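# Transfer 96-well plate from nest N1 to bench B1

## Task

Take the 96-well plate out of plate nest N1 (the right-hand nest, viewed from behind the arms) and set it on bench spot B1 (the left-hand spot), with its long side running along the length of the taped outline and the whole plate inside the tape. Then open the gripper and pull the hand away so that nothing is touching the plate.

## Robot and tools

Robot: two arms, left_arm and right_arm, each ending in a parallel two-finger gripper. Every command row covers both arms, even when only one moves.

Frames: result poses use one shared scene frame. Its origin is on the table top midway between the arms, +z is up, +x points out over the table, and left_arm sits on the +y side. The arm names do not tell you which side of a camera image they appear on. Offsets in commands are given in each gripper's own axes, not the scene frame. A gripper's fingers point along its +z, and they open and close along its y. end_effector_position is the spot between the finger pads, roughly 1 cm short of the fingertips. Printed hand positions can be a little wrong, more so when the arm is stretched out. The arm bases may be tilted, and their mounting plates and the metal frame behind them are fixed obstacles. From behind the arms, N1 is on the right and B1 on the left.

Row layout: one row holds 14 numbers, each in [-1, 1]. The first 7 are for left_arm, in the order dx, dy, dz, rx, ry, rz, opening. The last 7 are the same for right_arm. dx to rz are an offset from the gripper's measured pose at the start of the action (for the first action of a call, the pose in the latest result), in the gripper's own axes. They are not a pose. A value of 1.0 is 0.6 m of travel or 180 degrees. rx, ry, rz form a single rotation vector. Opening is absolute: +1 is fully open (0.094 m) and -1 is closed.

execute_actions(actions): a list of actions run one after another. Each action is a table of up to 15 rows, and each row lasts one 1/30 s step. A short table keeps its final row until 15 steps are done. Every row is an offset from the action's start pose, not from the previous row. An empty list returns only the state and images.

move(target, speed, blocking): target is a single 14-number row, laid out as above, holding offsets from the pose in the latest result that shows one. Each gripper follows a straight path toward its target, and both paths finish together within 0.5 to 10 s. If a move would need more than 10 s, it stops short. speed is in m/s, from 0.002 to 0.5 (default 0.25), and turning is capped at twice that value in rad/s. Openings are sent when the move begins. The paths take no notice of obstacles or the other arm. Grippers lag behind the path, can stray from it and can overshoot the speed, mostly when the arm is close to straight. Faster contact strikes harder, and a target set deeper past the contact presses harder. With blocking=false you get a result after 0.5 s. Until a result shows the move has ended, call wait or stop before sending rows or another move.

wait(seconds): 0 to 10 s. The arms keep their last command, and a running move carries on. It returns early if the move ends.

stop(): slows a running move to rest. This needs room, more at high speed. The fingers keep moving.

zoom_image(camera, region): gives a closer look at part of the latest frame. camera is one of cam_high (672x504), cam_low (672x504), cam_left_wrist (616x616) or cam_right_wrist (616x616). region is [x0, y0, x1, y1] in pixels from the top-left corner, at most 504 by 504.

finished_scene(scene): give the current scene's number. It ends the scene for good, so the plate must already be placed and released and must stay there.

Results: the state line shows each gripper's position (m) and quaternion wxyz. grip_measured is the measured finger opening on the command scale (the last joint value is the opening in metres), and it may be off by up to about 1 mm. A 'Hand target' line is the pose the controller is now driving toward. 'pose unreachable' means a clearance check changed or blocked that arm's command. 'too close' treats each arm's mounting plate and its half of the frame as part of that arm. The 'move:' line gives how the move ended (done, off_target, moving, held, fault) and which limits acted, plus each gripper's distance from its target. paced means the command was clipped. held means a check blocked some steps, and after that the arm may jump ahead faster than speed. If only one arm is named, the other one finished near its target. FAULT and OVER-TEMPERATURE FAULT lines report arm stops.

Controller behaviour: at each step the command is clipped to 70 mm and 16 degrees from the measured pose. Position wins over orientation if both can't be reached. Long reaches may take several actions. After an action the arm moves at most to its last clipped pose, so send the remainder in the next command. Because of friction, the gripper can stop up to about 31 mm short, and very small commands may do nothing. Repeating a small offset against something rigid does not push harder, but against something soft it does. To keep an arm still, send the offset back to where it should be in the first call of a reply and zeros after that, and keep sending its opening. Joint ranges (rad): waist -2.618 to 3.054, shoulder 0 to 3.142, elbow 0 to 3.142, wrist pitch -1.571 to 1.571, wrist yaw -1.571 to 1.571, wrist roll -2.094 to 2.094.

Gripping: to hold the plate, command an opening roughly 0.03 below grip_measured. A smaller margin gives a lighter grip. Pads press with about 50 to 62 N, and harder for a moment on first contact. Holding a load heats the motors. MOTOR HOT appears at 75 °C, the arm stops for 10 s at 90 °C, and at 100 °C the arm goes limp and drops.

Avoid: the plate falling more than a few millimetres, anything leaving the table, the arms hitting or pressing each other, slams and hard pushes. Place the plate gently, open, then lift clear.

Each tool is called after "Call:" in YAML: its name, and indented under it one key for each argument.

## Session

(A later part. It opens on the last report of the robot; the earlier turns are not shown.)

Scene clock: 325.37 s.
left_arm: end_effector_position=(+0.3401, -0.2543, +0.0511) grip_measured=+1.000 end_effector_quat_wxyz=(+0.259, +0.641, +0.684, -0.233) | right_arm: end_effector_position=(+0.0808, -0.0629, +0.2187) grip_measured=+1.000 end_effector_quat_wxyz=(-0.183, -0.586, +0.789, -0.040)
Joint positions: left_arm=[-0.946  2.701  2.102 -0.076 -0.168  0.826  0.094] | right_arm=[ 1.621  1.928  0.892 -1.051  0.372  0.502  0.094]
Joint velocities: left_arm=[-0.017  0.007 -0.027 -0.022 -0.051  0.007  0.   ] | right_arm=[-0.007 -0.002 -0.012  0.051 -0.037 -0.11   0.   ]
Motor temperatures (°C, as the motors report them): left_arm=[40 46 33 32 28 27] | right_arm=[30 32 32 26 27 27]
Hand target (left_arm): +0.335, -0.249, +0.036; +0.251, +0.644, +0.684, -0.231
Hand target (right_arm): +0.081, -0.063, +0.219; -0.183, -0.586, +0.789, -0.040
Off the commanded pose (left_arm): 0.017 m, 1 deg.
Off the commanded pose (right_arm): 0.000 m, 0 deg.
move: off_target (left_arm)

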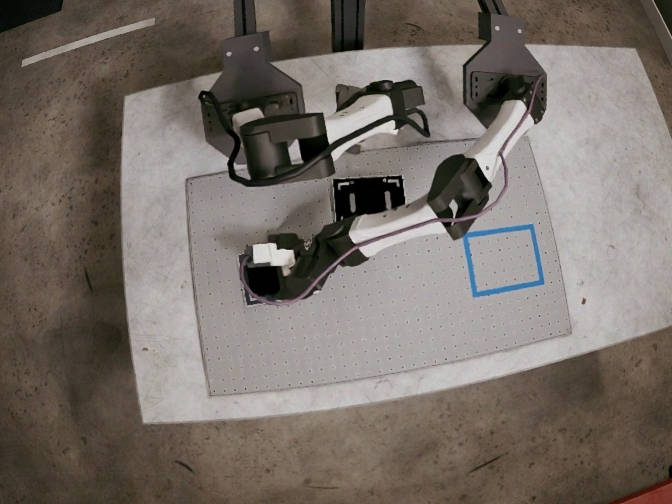

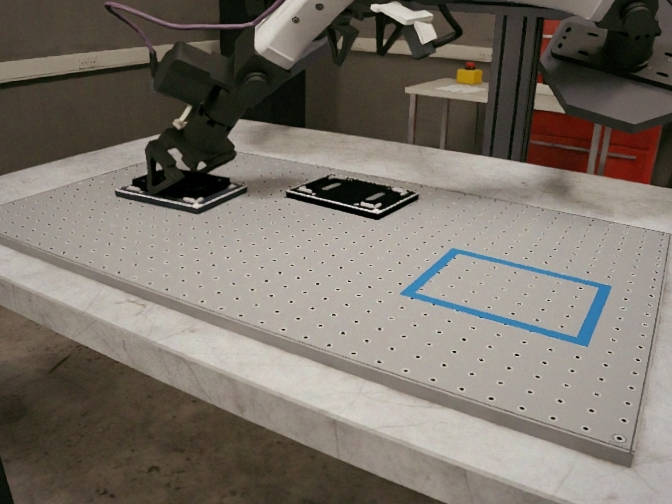

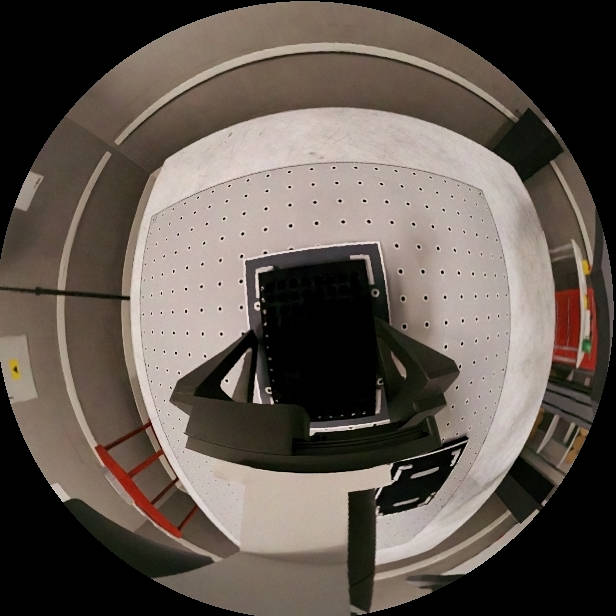

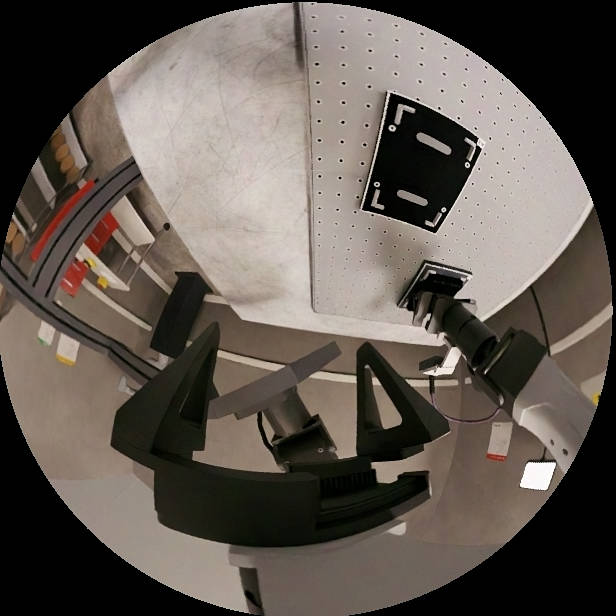

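Call:
execute_actions:
  actions:
    - [[0,-0.004,0,0,0,0,0.94,0,0,0,0,0,0,1],[0,-0.004,0,0,0,0,0.9,0,0,0,0,0,0,1],[0,-0.004,0,0,0,0,0.87,0,0,0,0,0,0,1],[0,-0.004,0,0,0,0,0.85,0,0,0,0,0,0,1],[0,-0.004,0,0,0,0,0.84,0,0,0,0,0,0,1],[0,-0.004,0,0,0,0,0.83,0,0,0,0,0,0,1],[0,-0.004,0,0,0,0,0.82,0,0,0,0,0,0,1],[0,-0.004,0,0,0,0,0.81,0,0,0,0,0,0,1],[0,-0.004,0,0,0,0,0.80,0,0,0,0,0,0,1],[0,-0.004,0,0,0,0,0.79,0,0,0,0,0,0,1],[0,-0.004,0,0,0,0,0.78,0,0,0,0,0,0,1],[0,-0.004,0,0,0,0,0.77,0,0,0,0,0,0,1],[0,-0.004,0,0,0,0,0.76,0,0,0,0,0,0,1],[0,-0.004,0,0,0,0,0.75,0,0,0,0,0,0,1],[0,-0.004,0,0,0,0,0.74,0,0,0,0,0,0,1]]

Call:
execute_actions:
  actions: []

Scene clock: 342.83 s.
left_arm: end_effector_position=(+0.3368, -0.2550, +0.0517) grip_measured=+0.758 end_effector_quat_wxyz=(+0.256, +0.643, +0.681, -0.238) | right_arm: end_effector_position=(+0.0808, -0.0629, +0.2187) grip_measured=+1.000 end_effector_quat_wxyz=(-0.183, -0.586, +0.789, -0.040)
Joint positions: left_arm=[-0.948  2.701  2.102 -0.084 -0.16   0.826  0.083] | right_arm=[ 1.621  1.928  0.892 -1.051  0.372  0.502  0.094]
Joint velocities: left_arm=[-0.007 -0.017 -0.007 -0.051 -0.022 -0.051 -0.007] | right_arm=[-0.007 -0.002  0.002 -0.022 -0.022  0.007  0.   ]
Motor temperatures (°C, as the motors report them): left_arm=[40 46 33 32 28 27] | right_arm=[30 32 32 26 27 27]
Hand target (left_arm): +0.338, -0.254, +0.051; +0.259, +0.641, +0.684, -0.233
Hand target (right_arm): +0.081, -0.063, +0.219; -0.183, -0.586, +0.789, -0.040
Off the commanded pose (left_arm): 0.001 m, 1 deg.
Off the commanded pose (right_arm): 0.000 m, 0 deg.

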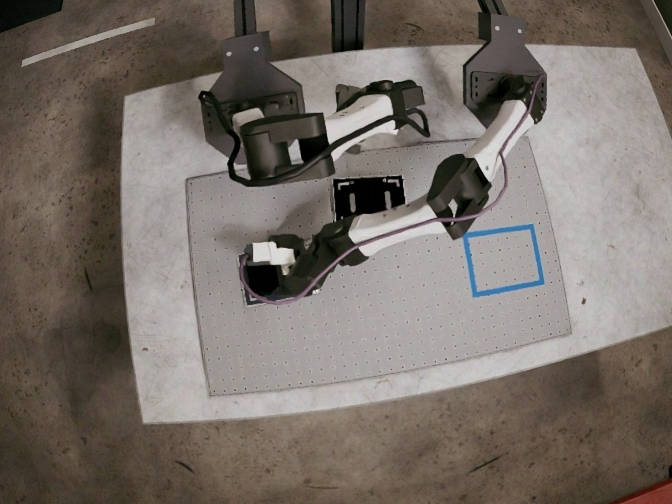

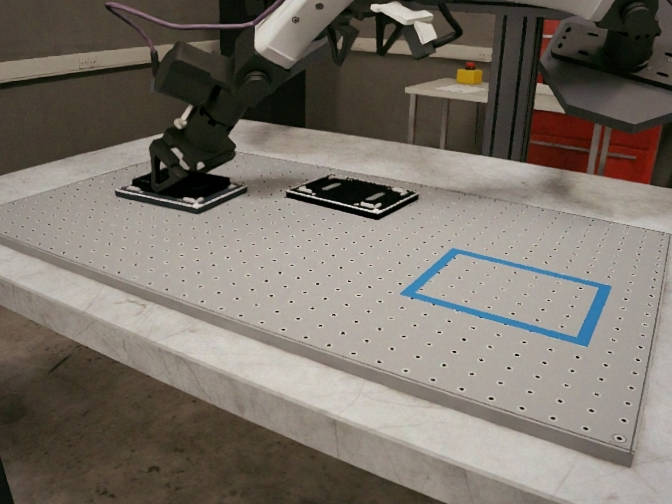

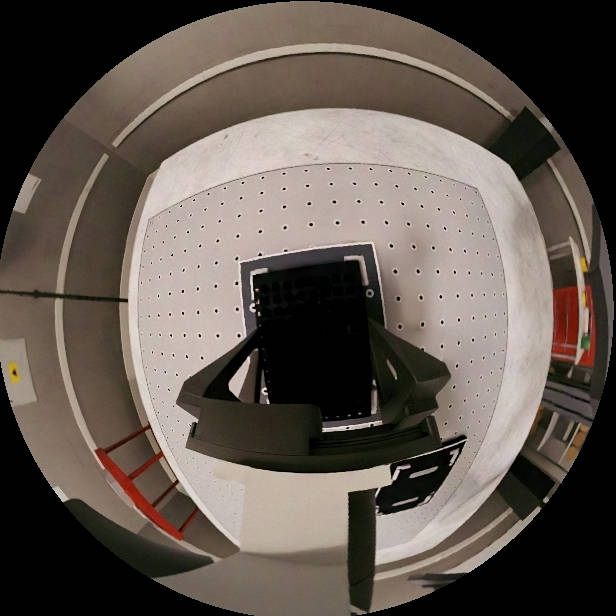

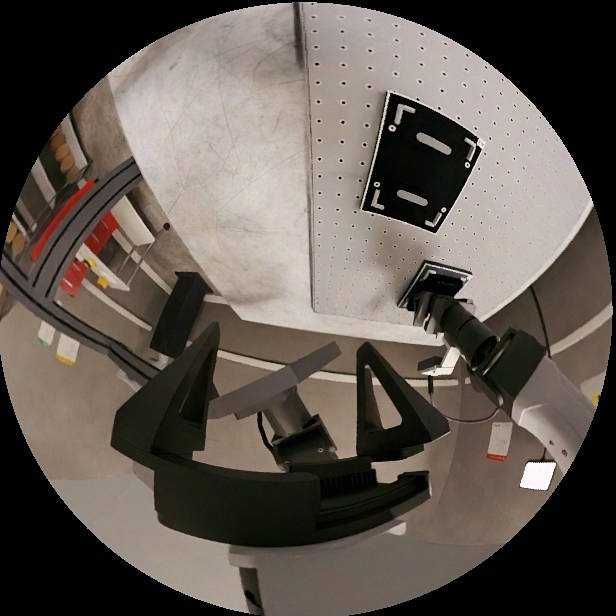

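Scene clock: 342.83 s.
left_arm: end_effector_position=(+0.3368, -0.2550, +0.0517) grip_measured=+0.758 end_effector_quat_wxyz=(+0.256, +0.643, +0.681, -0.238) | right_arm: end_effector_position=(+0.0808, -0.0629, +0.2187) grip_measured=+1.000 end_effector_quat_wxyz=(-0.183, -0.586, +0.789, -0.040)
Joint positions: left_arm=[-0.948  2.701  2.102 -0.084 -0.16   0.826  0.083] | right_arm=[ 1.621  1.928  0.892 -1.051  0.372  0.502  0.094]
Joint velocities: left_arm=[-0.007 -0.017 -0.007 -0.051 -0.022 -0.051 -0.007] | right_arm=[-0.007 -0.002  0.002 -0.022 -0.022  0.007  0.   ]
Motor temperatures (°C, as the motors report them): left_arm=[40 46 33 32 28 27] | right_arm=[30 32 32 26 27 27]
Hand target (left_arm): +0.338, -0.254, +0.051; +0.259, +0.641, +0.684, -0.233
Hand target (right_arm): +0.081, -0.063, +0.219; -0.183, -0.586, +0.789, -0.040
Off the commanded pose (left_arm): 0.001 m, 1 deg.
Off the commanded pose (right_arm): 0.000 m, 0 deg.

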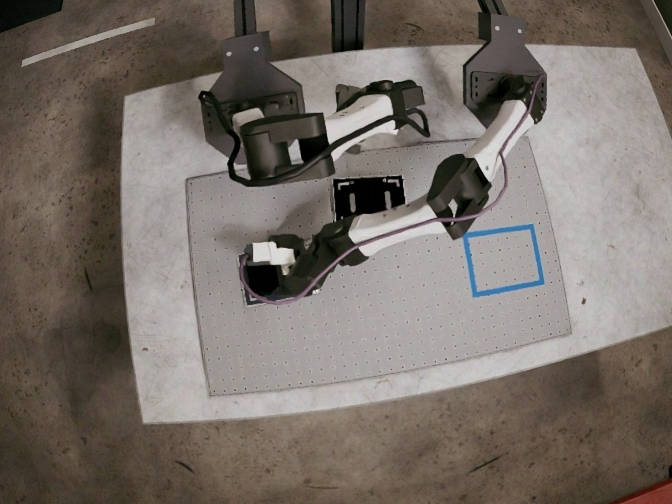

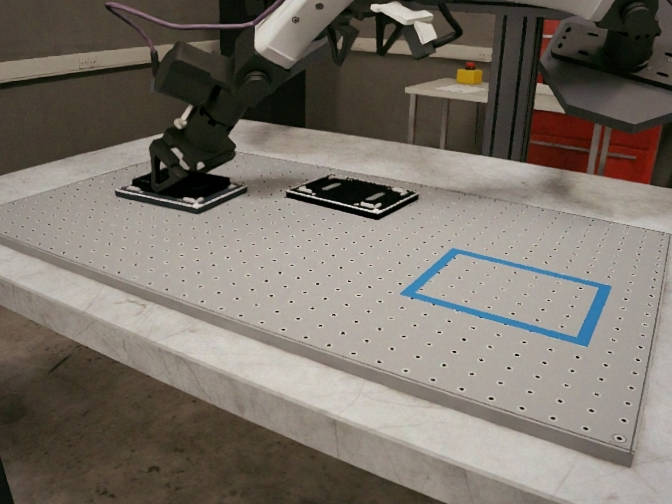

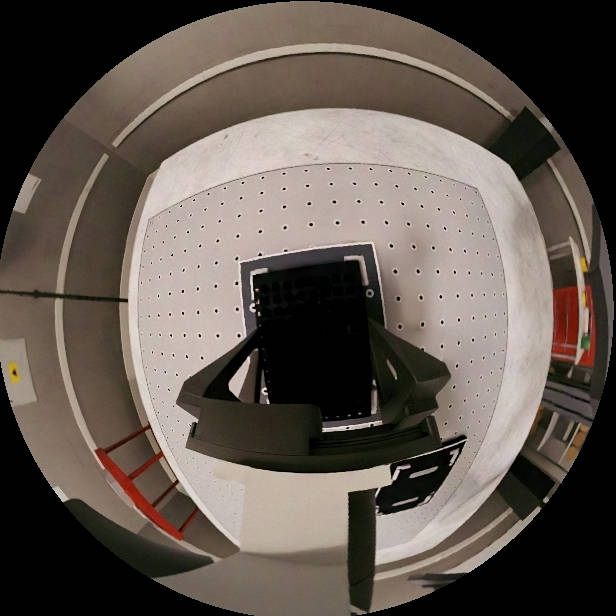

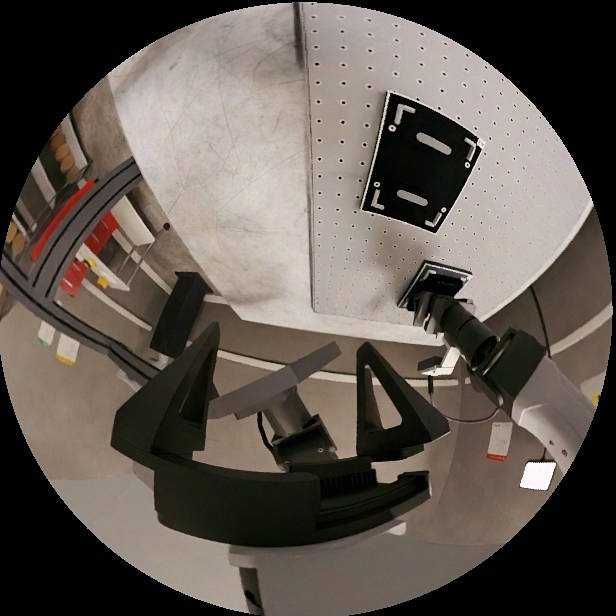

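Call:
execute_actions:
  actions: []

Call:
zoom_image:
  camera: "cam_low"
  region: [110, 150, 230, 220]

Call:
zoom_image:
  camera: "cam_left_wrist"
  region: [210, 220, 410, 420]

Scene clock: 346.43 s.
left_arm: end_effector_position=(+0.3367, -0.2551, +0.0517) grip_measured=+0.756 end_effector_quat_wxyz=(+0.256, +0.643, +0.681, -0.238) | right_arm: end_effector_position=(+0.0808, -0.0629, +0.2187) grip_measured=+1.000 end_effector_quat_wxyz=(-0.183, -0.586, +0.789, -0.040)
Joint positions: left_arm=[-0.948  2.701  2.102 -0.084 -0.159  0.826  0.082] | right_arm=[ 1.621  1.928  0.892 -1.051  0.372  0.502  0.094]
Joint velocities: left_arm=[-0.012  0.017  0.002 -0.007  0.007 -0.007  0.   ] | right_arm=[-0.012  0.027 -0.012 -0.051 -0.022  0.007  0.   ]
Motor temperatures (°C, as the motors report them): left_arm=[40 47 33 32 28 27] | right_arm=[30 32 32 26 27 27]
Hand target (left_arm): +0.338, -0.255, +0.051; +0.259, +0.641, +0.684, -0.233
Hand target (right_arm): +0.081, -0.063, +0.219; -0.183, -0.586, +0.789, -0.040
Off the commanded pose (left_arm): 0.001 m, 1 deg.
Off the commanded pose (right_arm): 0.000 m, 0 deg.

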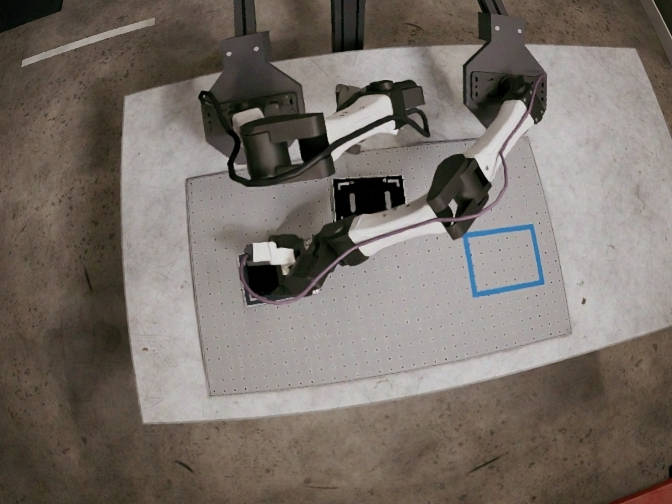

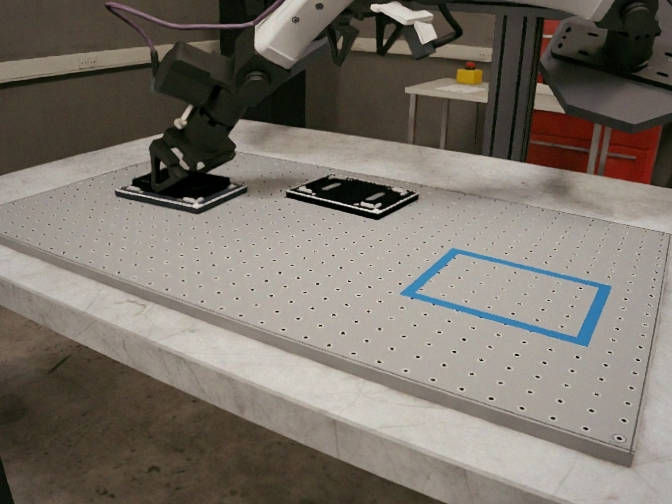

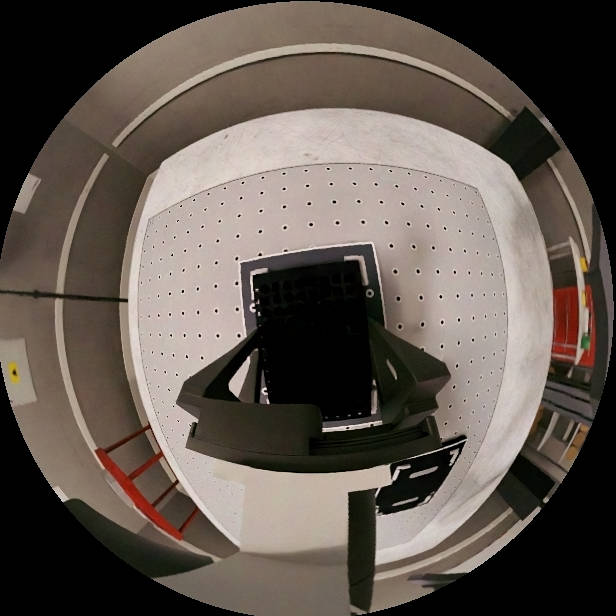

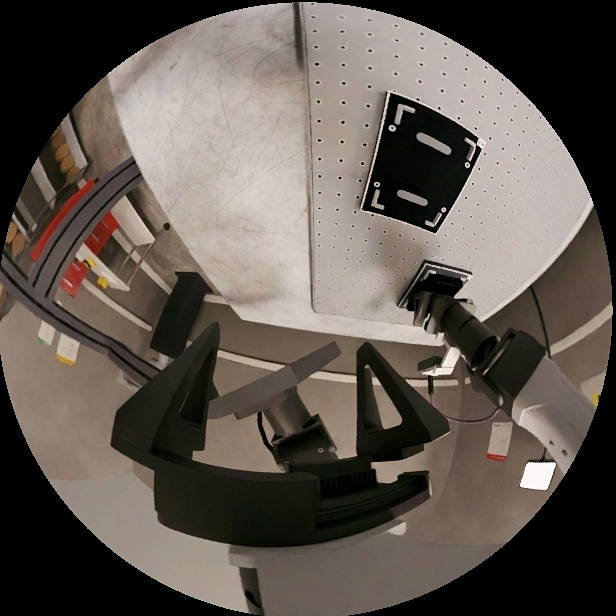

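Region (110, 150, 230, 220) of cam_low's 672x504 image, scaled by 4.200, with more detail than that image has; it fills the top 294 rows of this view, and the rest is white.

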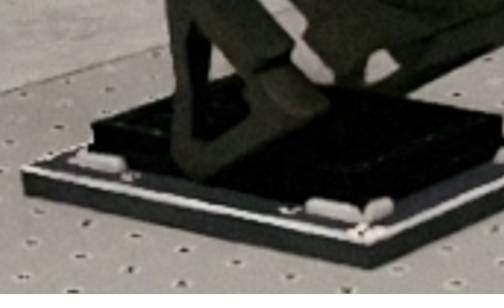

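Region (210, 220, 410, 420) of cam_left_wrist's 616x616 image, scaled by 2.520, with more detail than that image has.

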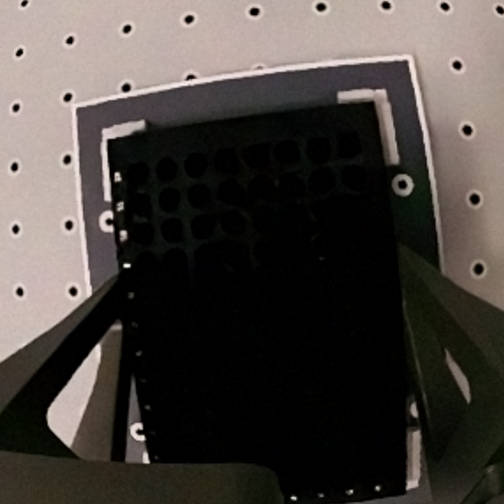

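Call:
move:
  target: [-0.0655, 0.0005, -0.0754, 0, 0, 0, 0.72, 0, 0, 0, 0, 0, 0, 1]
  speed: 0.08

Call:
zoom_image:
  camera: "cam_low"
  region: [100, 110, 270, 230]

Call:
zoom_image:
  camera: "cam_high"
  region: [430, 200, 600, 350]

Scene clock: 357.17 s.
left_arm: end_effector_position=(+0.3388, -0.2555, +0.1038) grip_measured=+0.746 end_effector_quat_wxyz=(+0.255, +0.644, +0.682, -0.237) | right_arm: end_effector_position=(+0.0808, -0.0629, +0.2187) grip_measured=+1.000 end_effector_quat_wxyz=(-0.183, -0.586, +0.789, -0.040)
Joint positions: left_arm=[-1.004  2.584  2.049 -0.156 -0.205  0.79   0.082] | right_arm=[ 1.621  1.928  0.892 -1.051  0.372  0.502  0.094]
Joint velocities: left_arm=[ 0.007  0.007 -0.002 -0.081  0.022 -0.022 -0.   ] | right_arm=[ 0.002 -0.002  0.017 -0.037  0.007 -0.066  0.   ]
Motor temperatures (°C, as the motors report them): left_arm=[41 48 32 32 28 27] | right_arm=[30 32 32 26 27 27]
Hand target (left_arm): +0.337, -0.256, +0.112; +0.256, +0.643, +0.681, -0.238
Hand target (right_arm): +0.081, -0.063, +0.219; -0.183, -0.586, +0.789, -0.040
Off the commanded pose (left_arm): 0.008 m, 0 deg.
Off the commanded pose (right_arm): 0.000 m, 0 deg.
move: done

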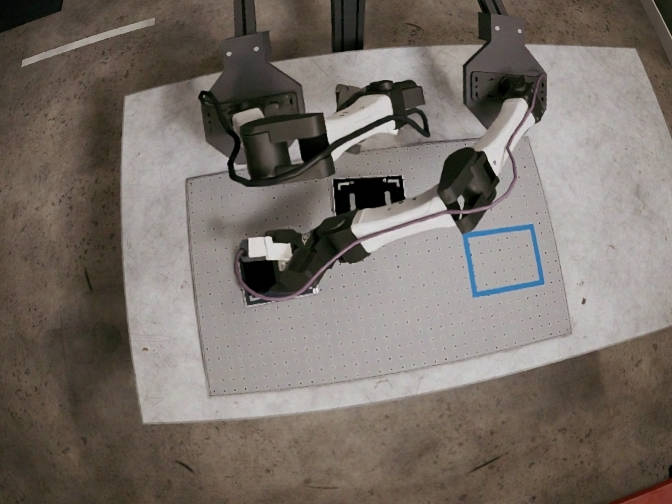

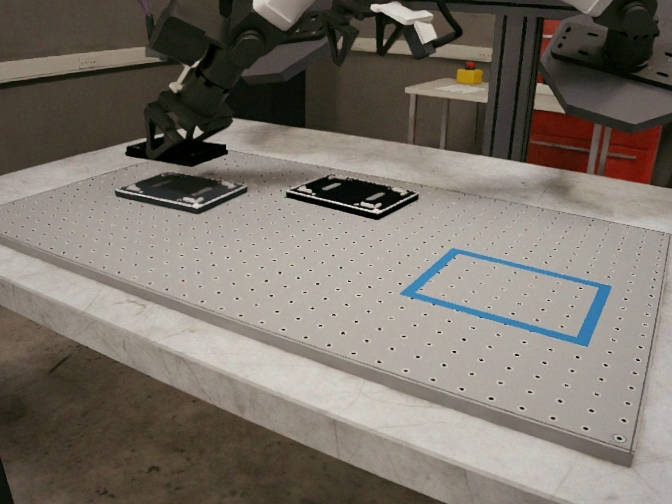

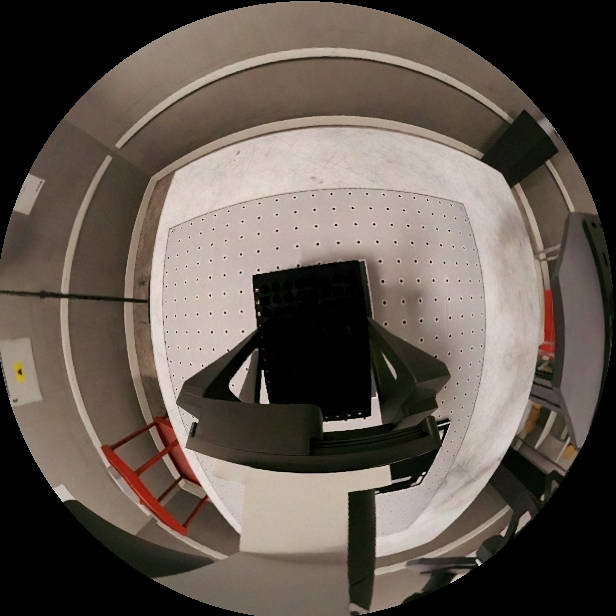

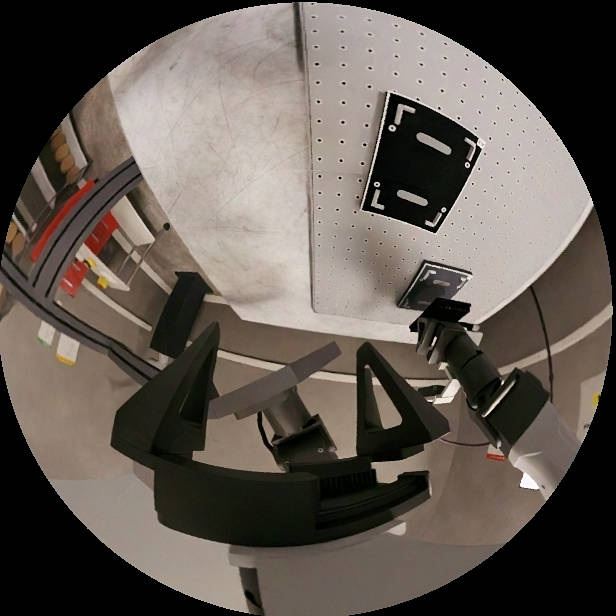

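Region (100, 110, 270, 230) of cam_low's 672x504 image, scaled by 2.965, with more detail than that image has; it fills the top 356 rows of this view, and the rest is white.

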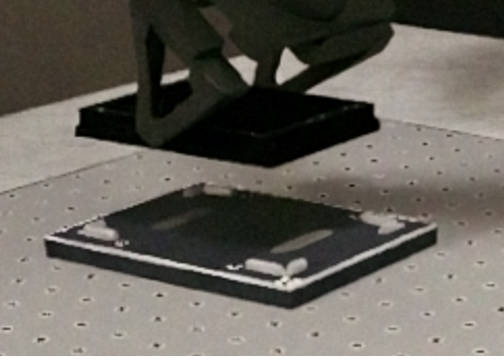

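Region (430, 200, 600, 350) of cam_high's 672x504 image, scaled by 2.965, with more detail than that image has; it fills the top 445 rows of this view, and the rest is white.

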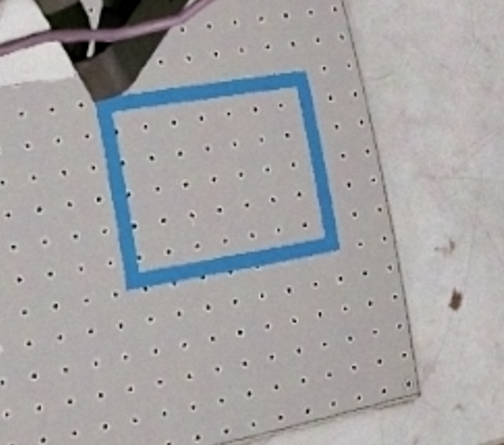

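Call:
move:
  target: [0.6775, 0.1257, -0.5408, 0.0127, 0, 0.0147, 0.715, 0, 0, 0, 0, 0, 0, 1]
  speed: 0.3

Call:
zoom_image:
  camera: "cam_left_wrist"
  region: [160, 170, 460, 470]

Call:
zoom_image:
  camera: "cam_low"
  region: [380, 140, 672, 380]

Scene clock: 397.77 s.
left_arm: end_effector_position=(+0.3833, +0.2716, +0.0918) grip_measured=+0.746 end_effector_quat_wxyz=(+0.244, +0.672, +0.661, -0.226) | right_arm: end_effector_position=(+0.0808, -0.0629, +0.2187) grip_measured=+1.000 end_effector_quat_wxyz=(-0.183, -0.586, +0.789, -0.040)
Joint positions: left_arm=[ 0.221  1.536  0.863 -0.3    0.661  1.766  0.082] | right_arm=[ 1.621  1.928  0.892 -1.051  0.372  0.502  0.094]
Joint velocities: left_arm=[-0.017 -0.002  0.017 -0.037  0.022  0.022 -0.   ] | right_arm=[ 0.012  0.007 -0.007 -0.066  0.007 -0.037  0.   ]
Motor temperatures (°C, as the motors report them): left_arm=[43 54 32 32 28 27] | right_arm=[30 33 32 26 27 27]
Hand target (left_arm): +0.385, +0.271, +0.090; +0.247, +0.670, +0.659, -0.235
Hand target (right_arm): +0.081, -0.063, +0.219; -0.183, -0.586, +0.789, -0.040
Off the commanded pose (left_arm): 0.008 m, 2 deg.
Off the commanded pose (right_arm): 0.000 m, 0 deg.
move: done

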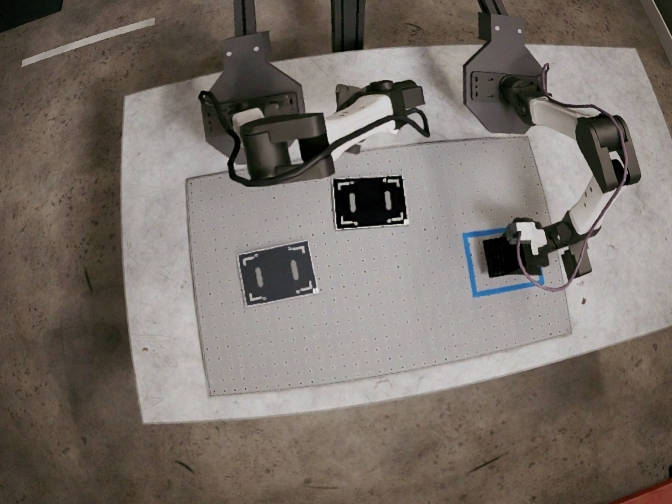

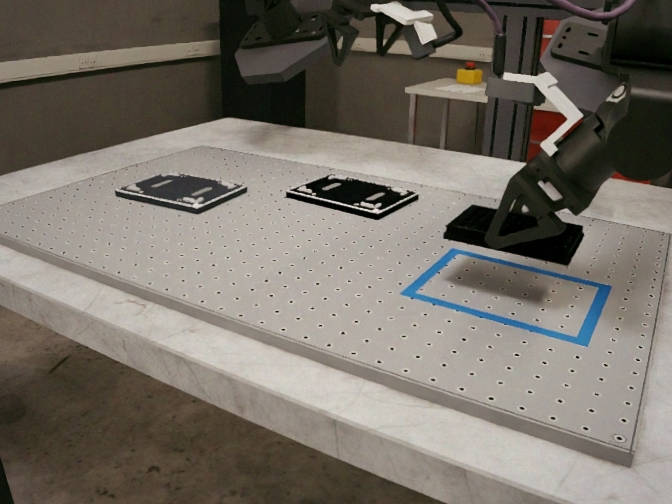

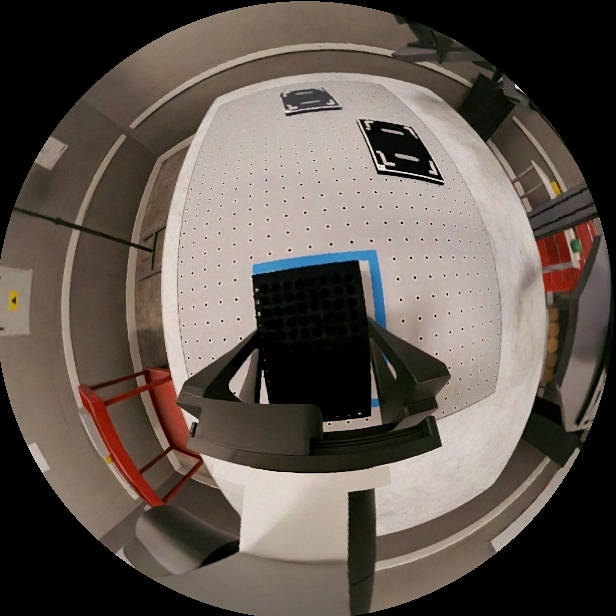

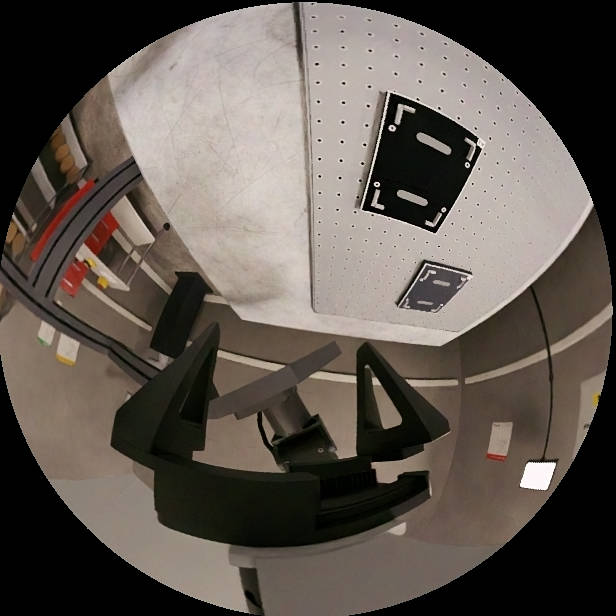

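Region (160, 170, 460, 470) of cam_left_wrist's 616x616 image, scaled by 1.680, with more detail than that image has.

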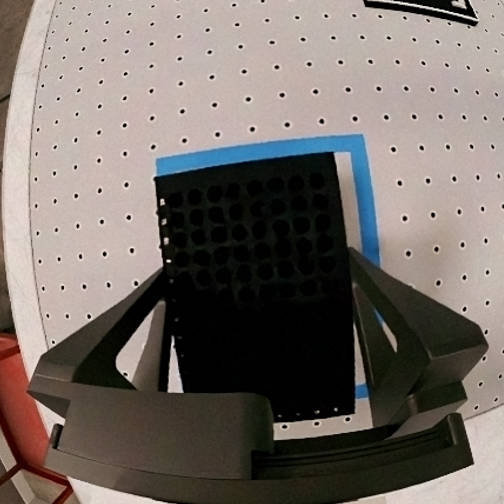

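Region (380, 140, 672, 380) of cam_low's 672x504 image, scaled by 1.726, with more detail than that image has; it fills the top 414 rows of this view, and the rest is white.

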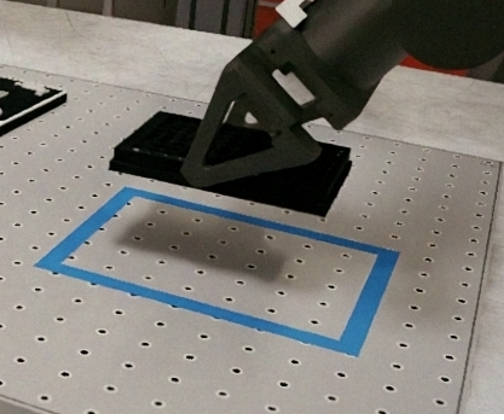

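Call:
move:
  target: [0.0558, -0.0155, 0.044, 0.0113, -0.0155, -0.002, 0.715, 0, 0, 0, 0, 0, 0, 1]
  speed: 0.08

Call:
zoom_image:
  camera: "cam_left_wrist"
  region: [160, 170, 460, 470]

Call:
zoom_image:
  camera: "cam_low"
  region: [390, 200, 630, 360]

Scene clock: 431.77 s.
left_arm: end_effector_position=(+0.3676, +0.2795, +0.0507) grip_measured=+0.746 end_effector_quat_wxyz=(+0.237, +0.669, +0.656, -0.258) | right_arm: end_effector_position=(+0.0808, -0.0629, +0.2187) grip_measured=+1.000 end_effector_quat_wxyz=(-0.183, -0.586, +0.789, -0.040)
Joint positions: left_arm=[ 0.267  1.723  0.912 -0.272  0.708  1.85   0.082] | right_arm=[ 1.621  1.928  0.892 -1.051  0.372  0.502  0.094]
Joint velocities: left_arm=[ 0.002  0.002  0.017  0.022  0.051  0.022 -0.001] | right_arm=[-0.012  0.012 -0.007  0.007 -0.022 -0.095  0.   ]
Motor temperatures (°C, as the motors report them): left_arm=[37 45 32 30 28 27] | right_arm=[30 33 32 26 27 27]
Hand target (left_arm): +0.375, +0.282, +0.050; +0.247, +0.669, +0.653, -0.254
Hand target (right_arm): +0.081, -0.063, +0.219; -0.183, -0.586, +0.789, -0.040
Off the commanded pose (left_arm): 0.008 m, 1 deg.
Off the commanded pose (right_arm): 0.000 m, 0 deg.
move: done

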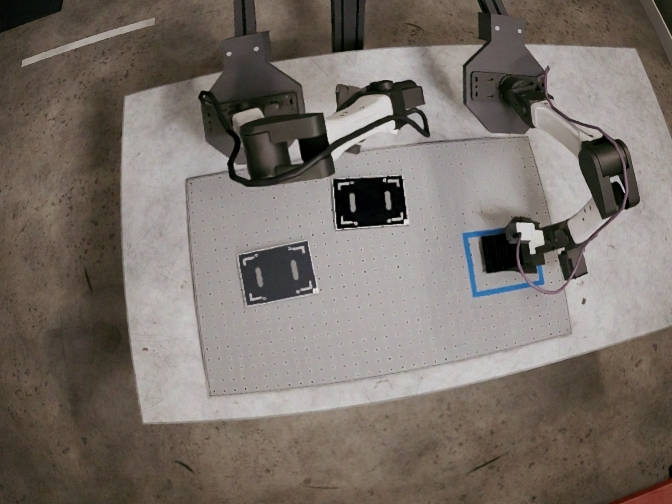

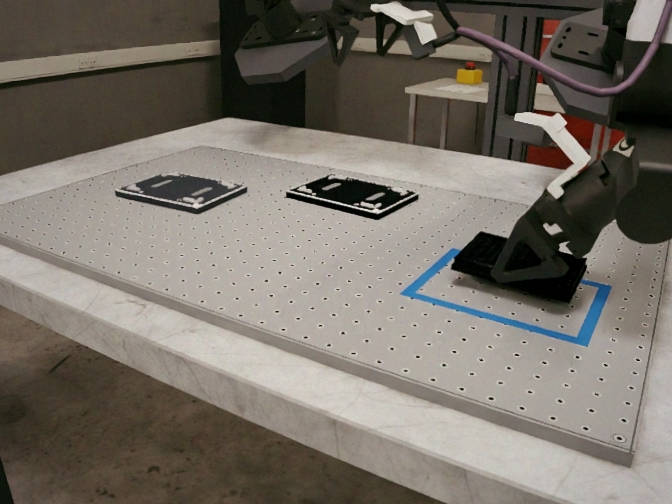

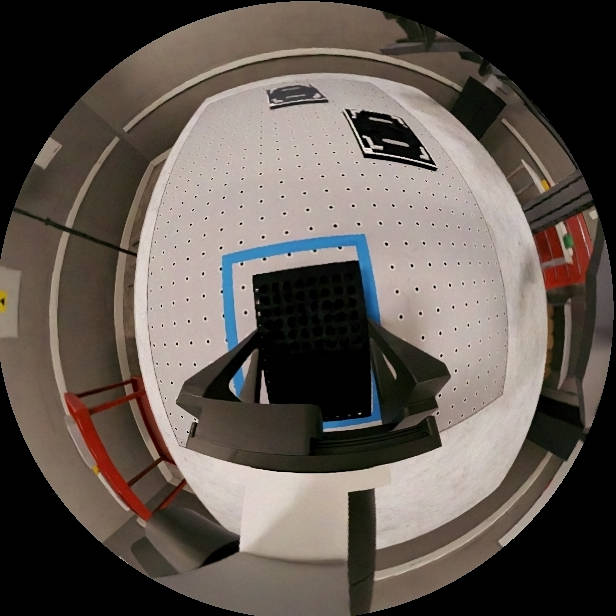

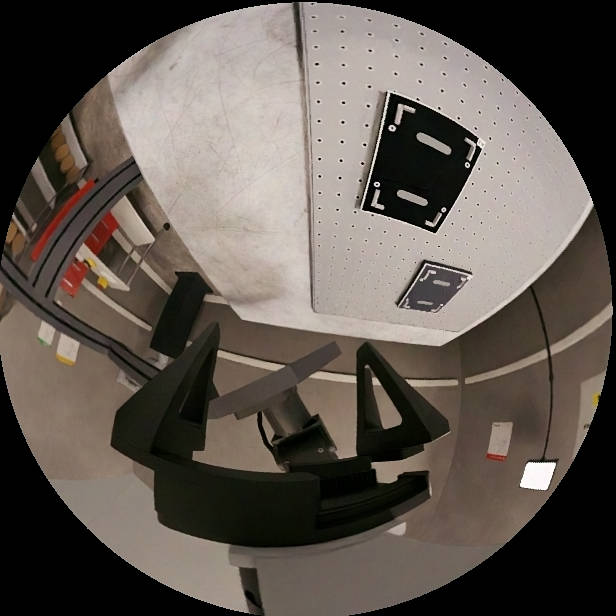

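Region (160, 170, 460, 470) of cam_left_wrist's 616x616 image, scaled by 1.680, with more detail than that image has.

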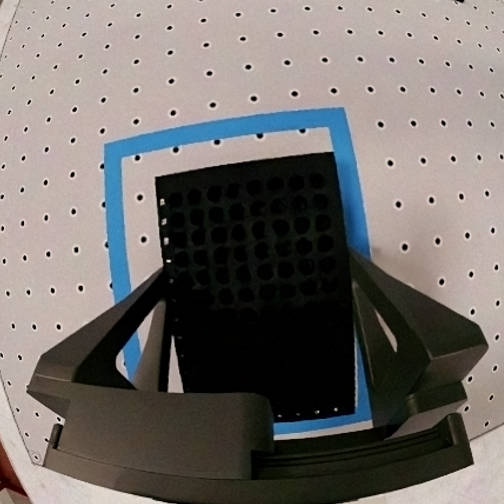

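Region (390, 200, 630, 360) of cam_low's 672x504 image, scaled by 2.100, with more detail than that image has.

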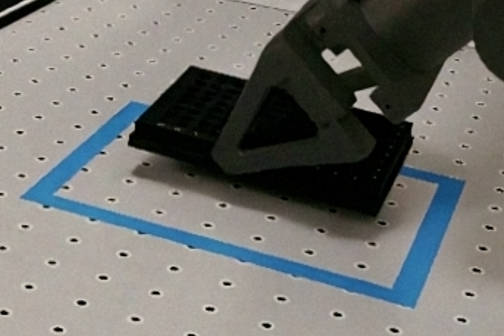

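Call:
move:
  target: [0.0168, 0.0278, 0.0132, -0.0135, 0, 0.0065, 0.715, 0, 0, 0, 0, 0, 0, 1]
  speed: 0.05

Call:
zoom_image:
  camera: "cam_left_wrist"
  region: [160, 170, 460, 470]

Call:
zoom_image:
  camera: "cam_low"
  region: [390, 200, 630, 360]

Scene clock: 458.33 s.
left_arm: end_effector_position=(+0.3780, +0.2815, +0.0401) grip_measured=+0.746 end_effector_quat_wxyz=(+0.247, +0.673, +0.653, -0.243) | right_arm: end_effector_position=(+0.0808, -0.0629, +0.2187) grip_measured=+1.000 end_effector_quat_wxyz=(-0.183, -0.586, +0.789, -0.040)
Joint positions: left_arm=[ 0.267  1.761  0.932 -0.211  0.709  1.845  0.082] | right_arm=[ 1.621  1.928  0.892 -1.051  0.372  0.502  0.094]
Joint velocities: left_arm=[ 0.007 -0.002  0.002 -0.11  -0.051 -0.022  0.001] | right_arm=[-0.007  0.032  0.007 -0.022 -0.022 -0.022  0.   ]
Motor temperatures (°C, as the motors report them): left_arm=[35 44 32 30 28 27] | right_arm=[30 33 32 26 27 27]
Hand target (left_arm): +0.384, +0.282, +0.038; +0.253, +0.671, +0.654, -0.242
Hand target (right_arm): +0.081, -0.063, +0.219; -0.183, -0.586, +0.789, -0.040
Off the commanded pose (left_arm): 0.007 m, 1 deg.
Off the commanded pose (right_arm): 0.000 m, 0 deg.
move: done

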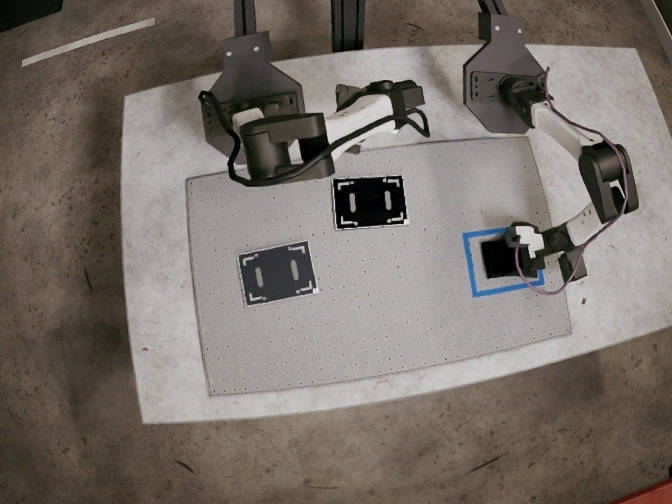

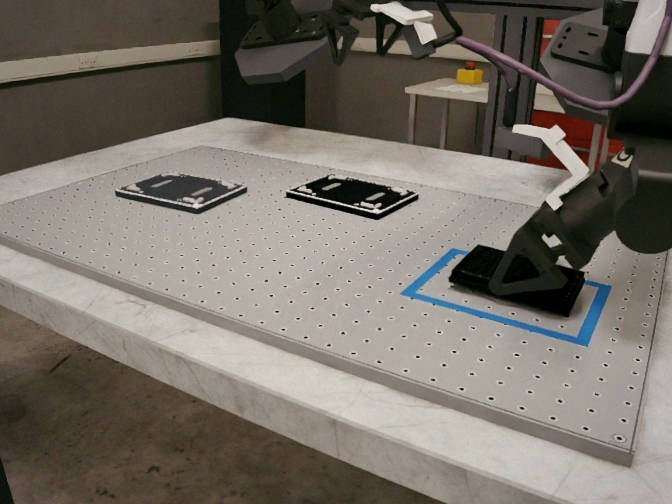

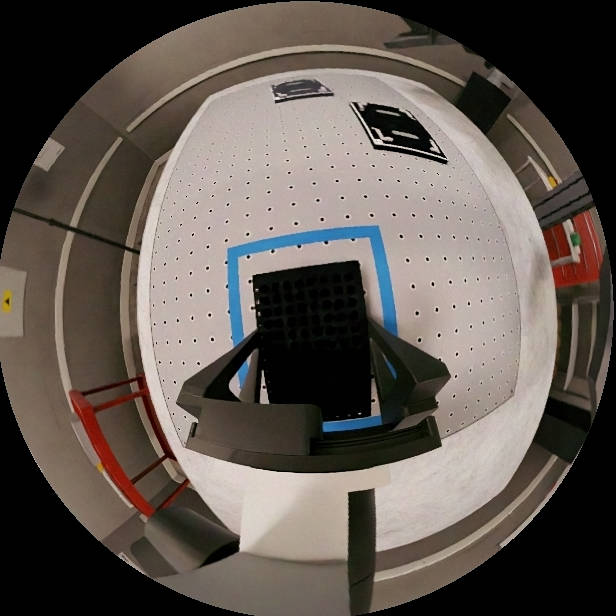

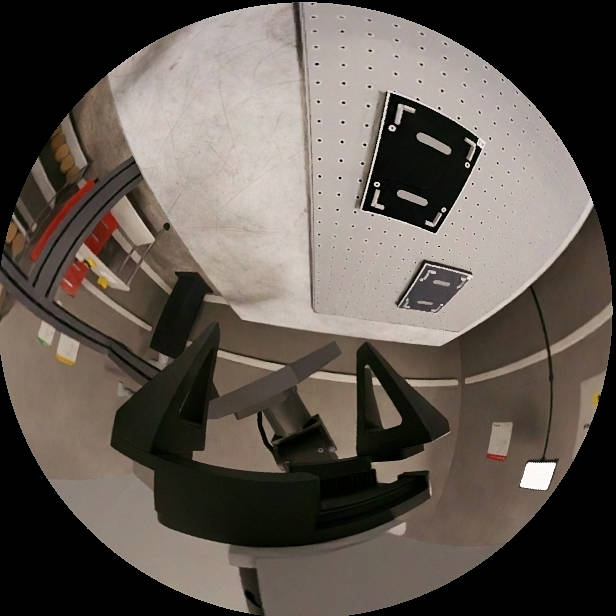

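Region (160, 170, 460, 470) of cam_left_wrist's 616x616 image, scaled by 1.680, with more detail than that image has.

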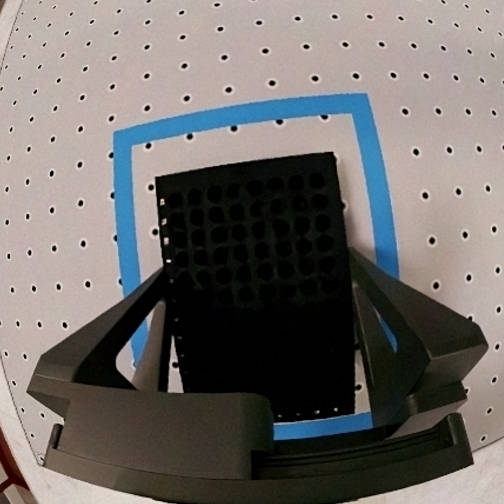

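Region (390, 200, 630, 360) of cam_low's 672x504 image, scaled by 2.100, with more detail than that image has.

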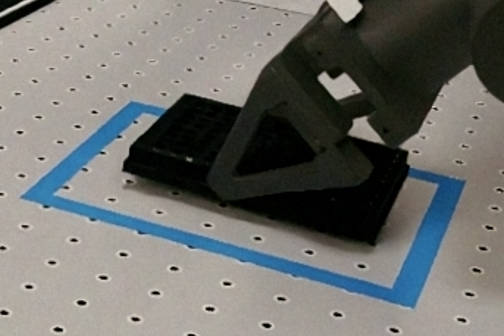

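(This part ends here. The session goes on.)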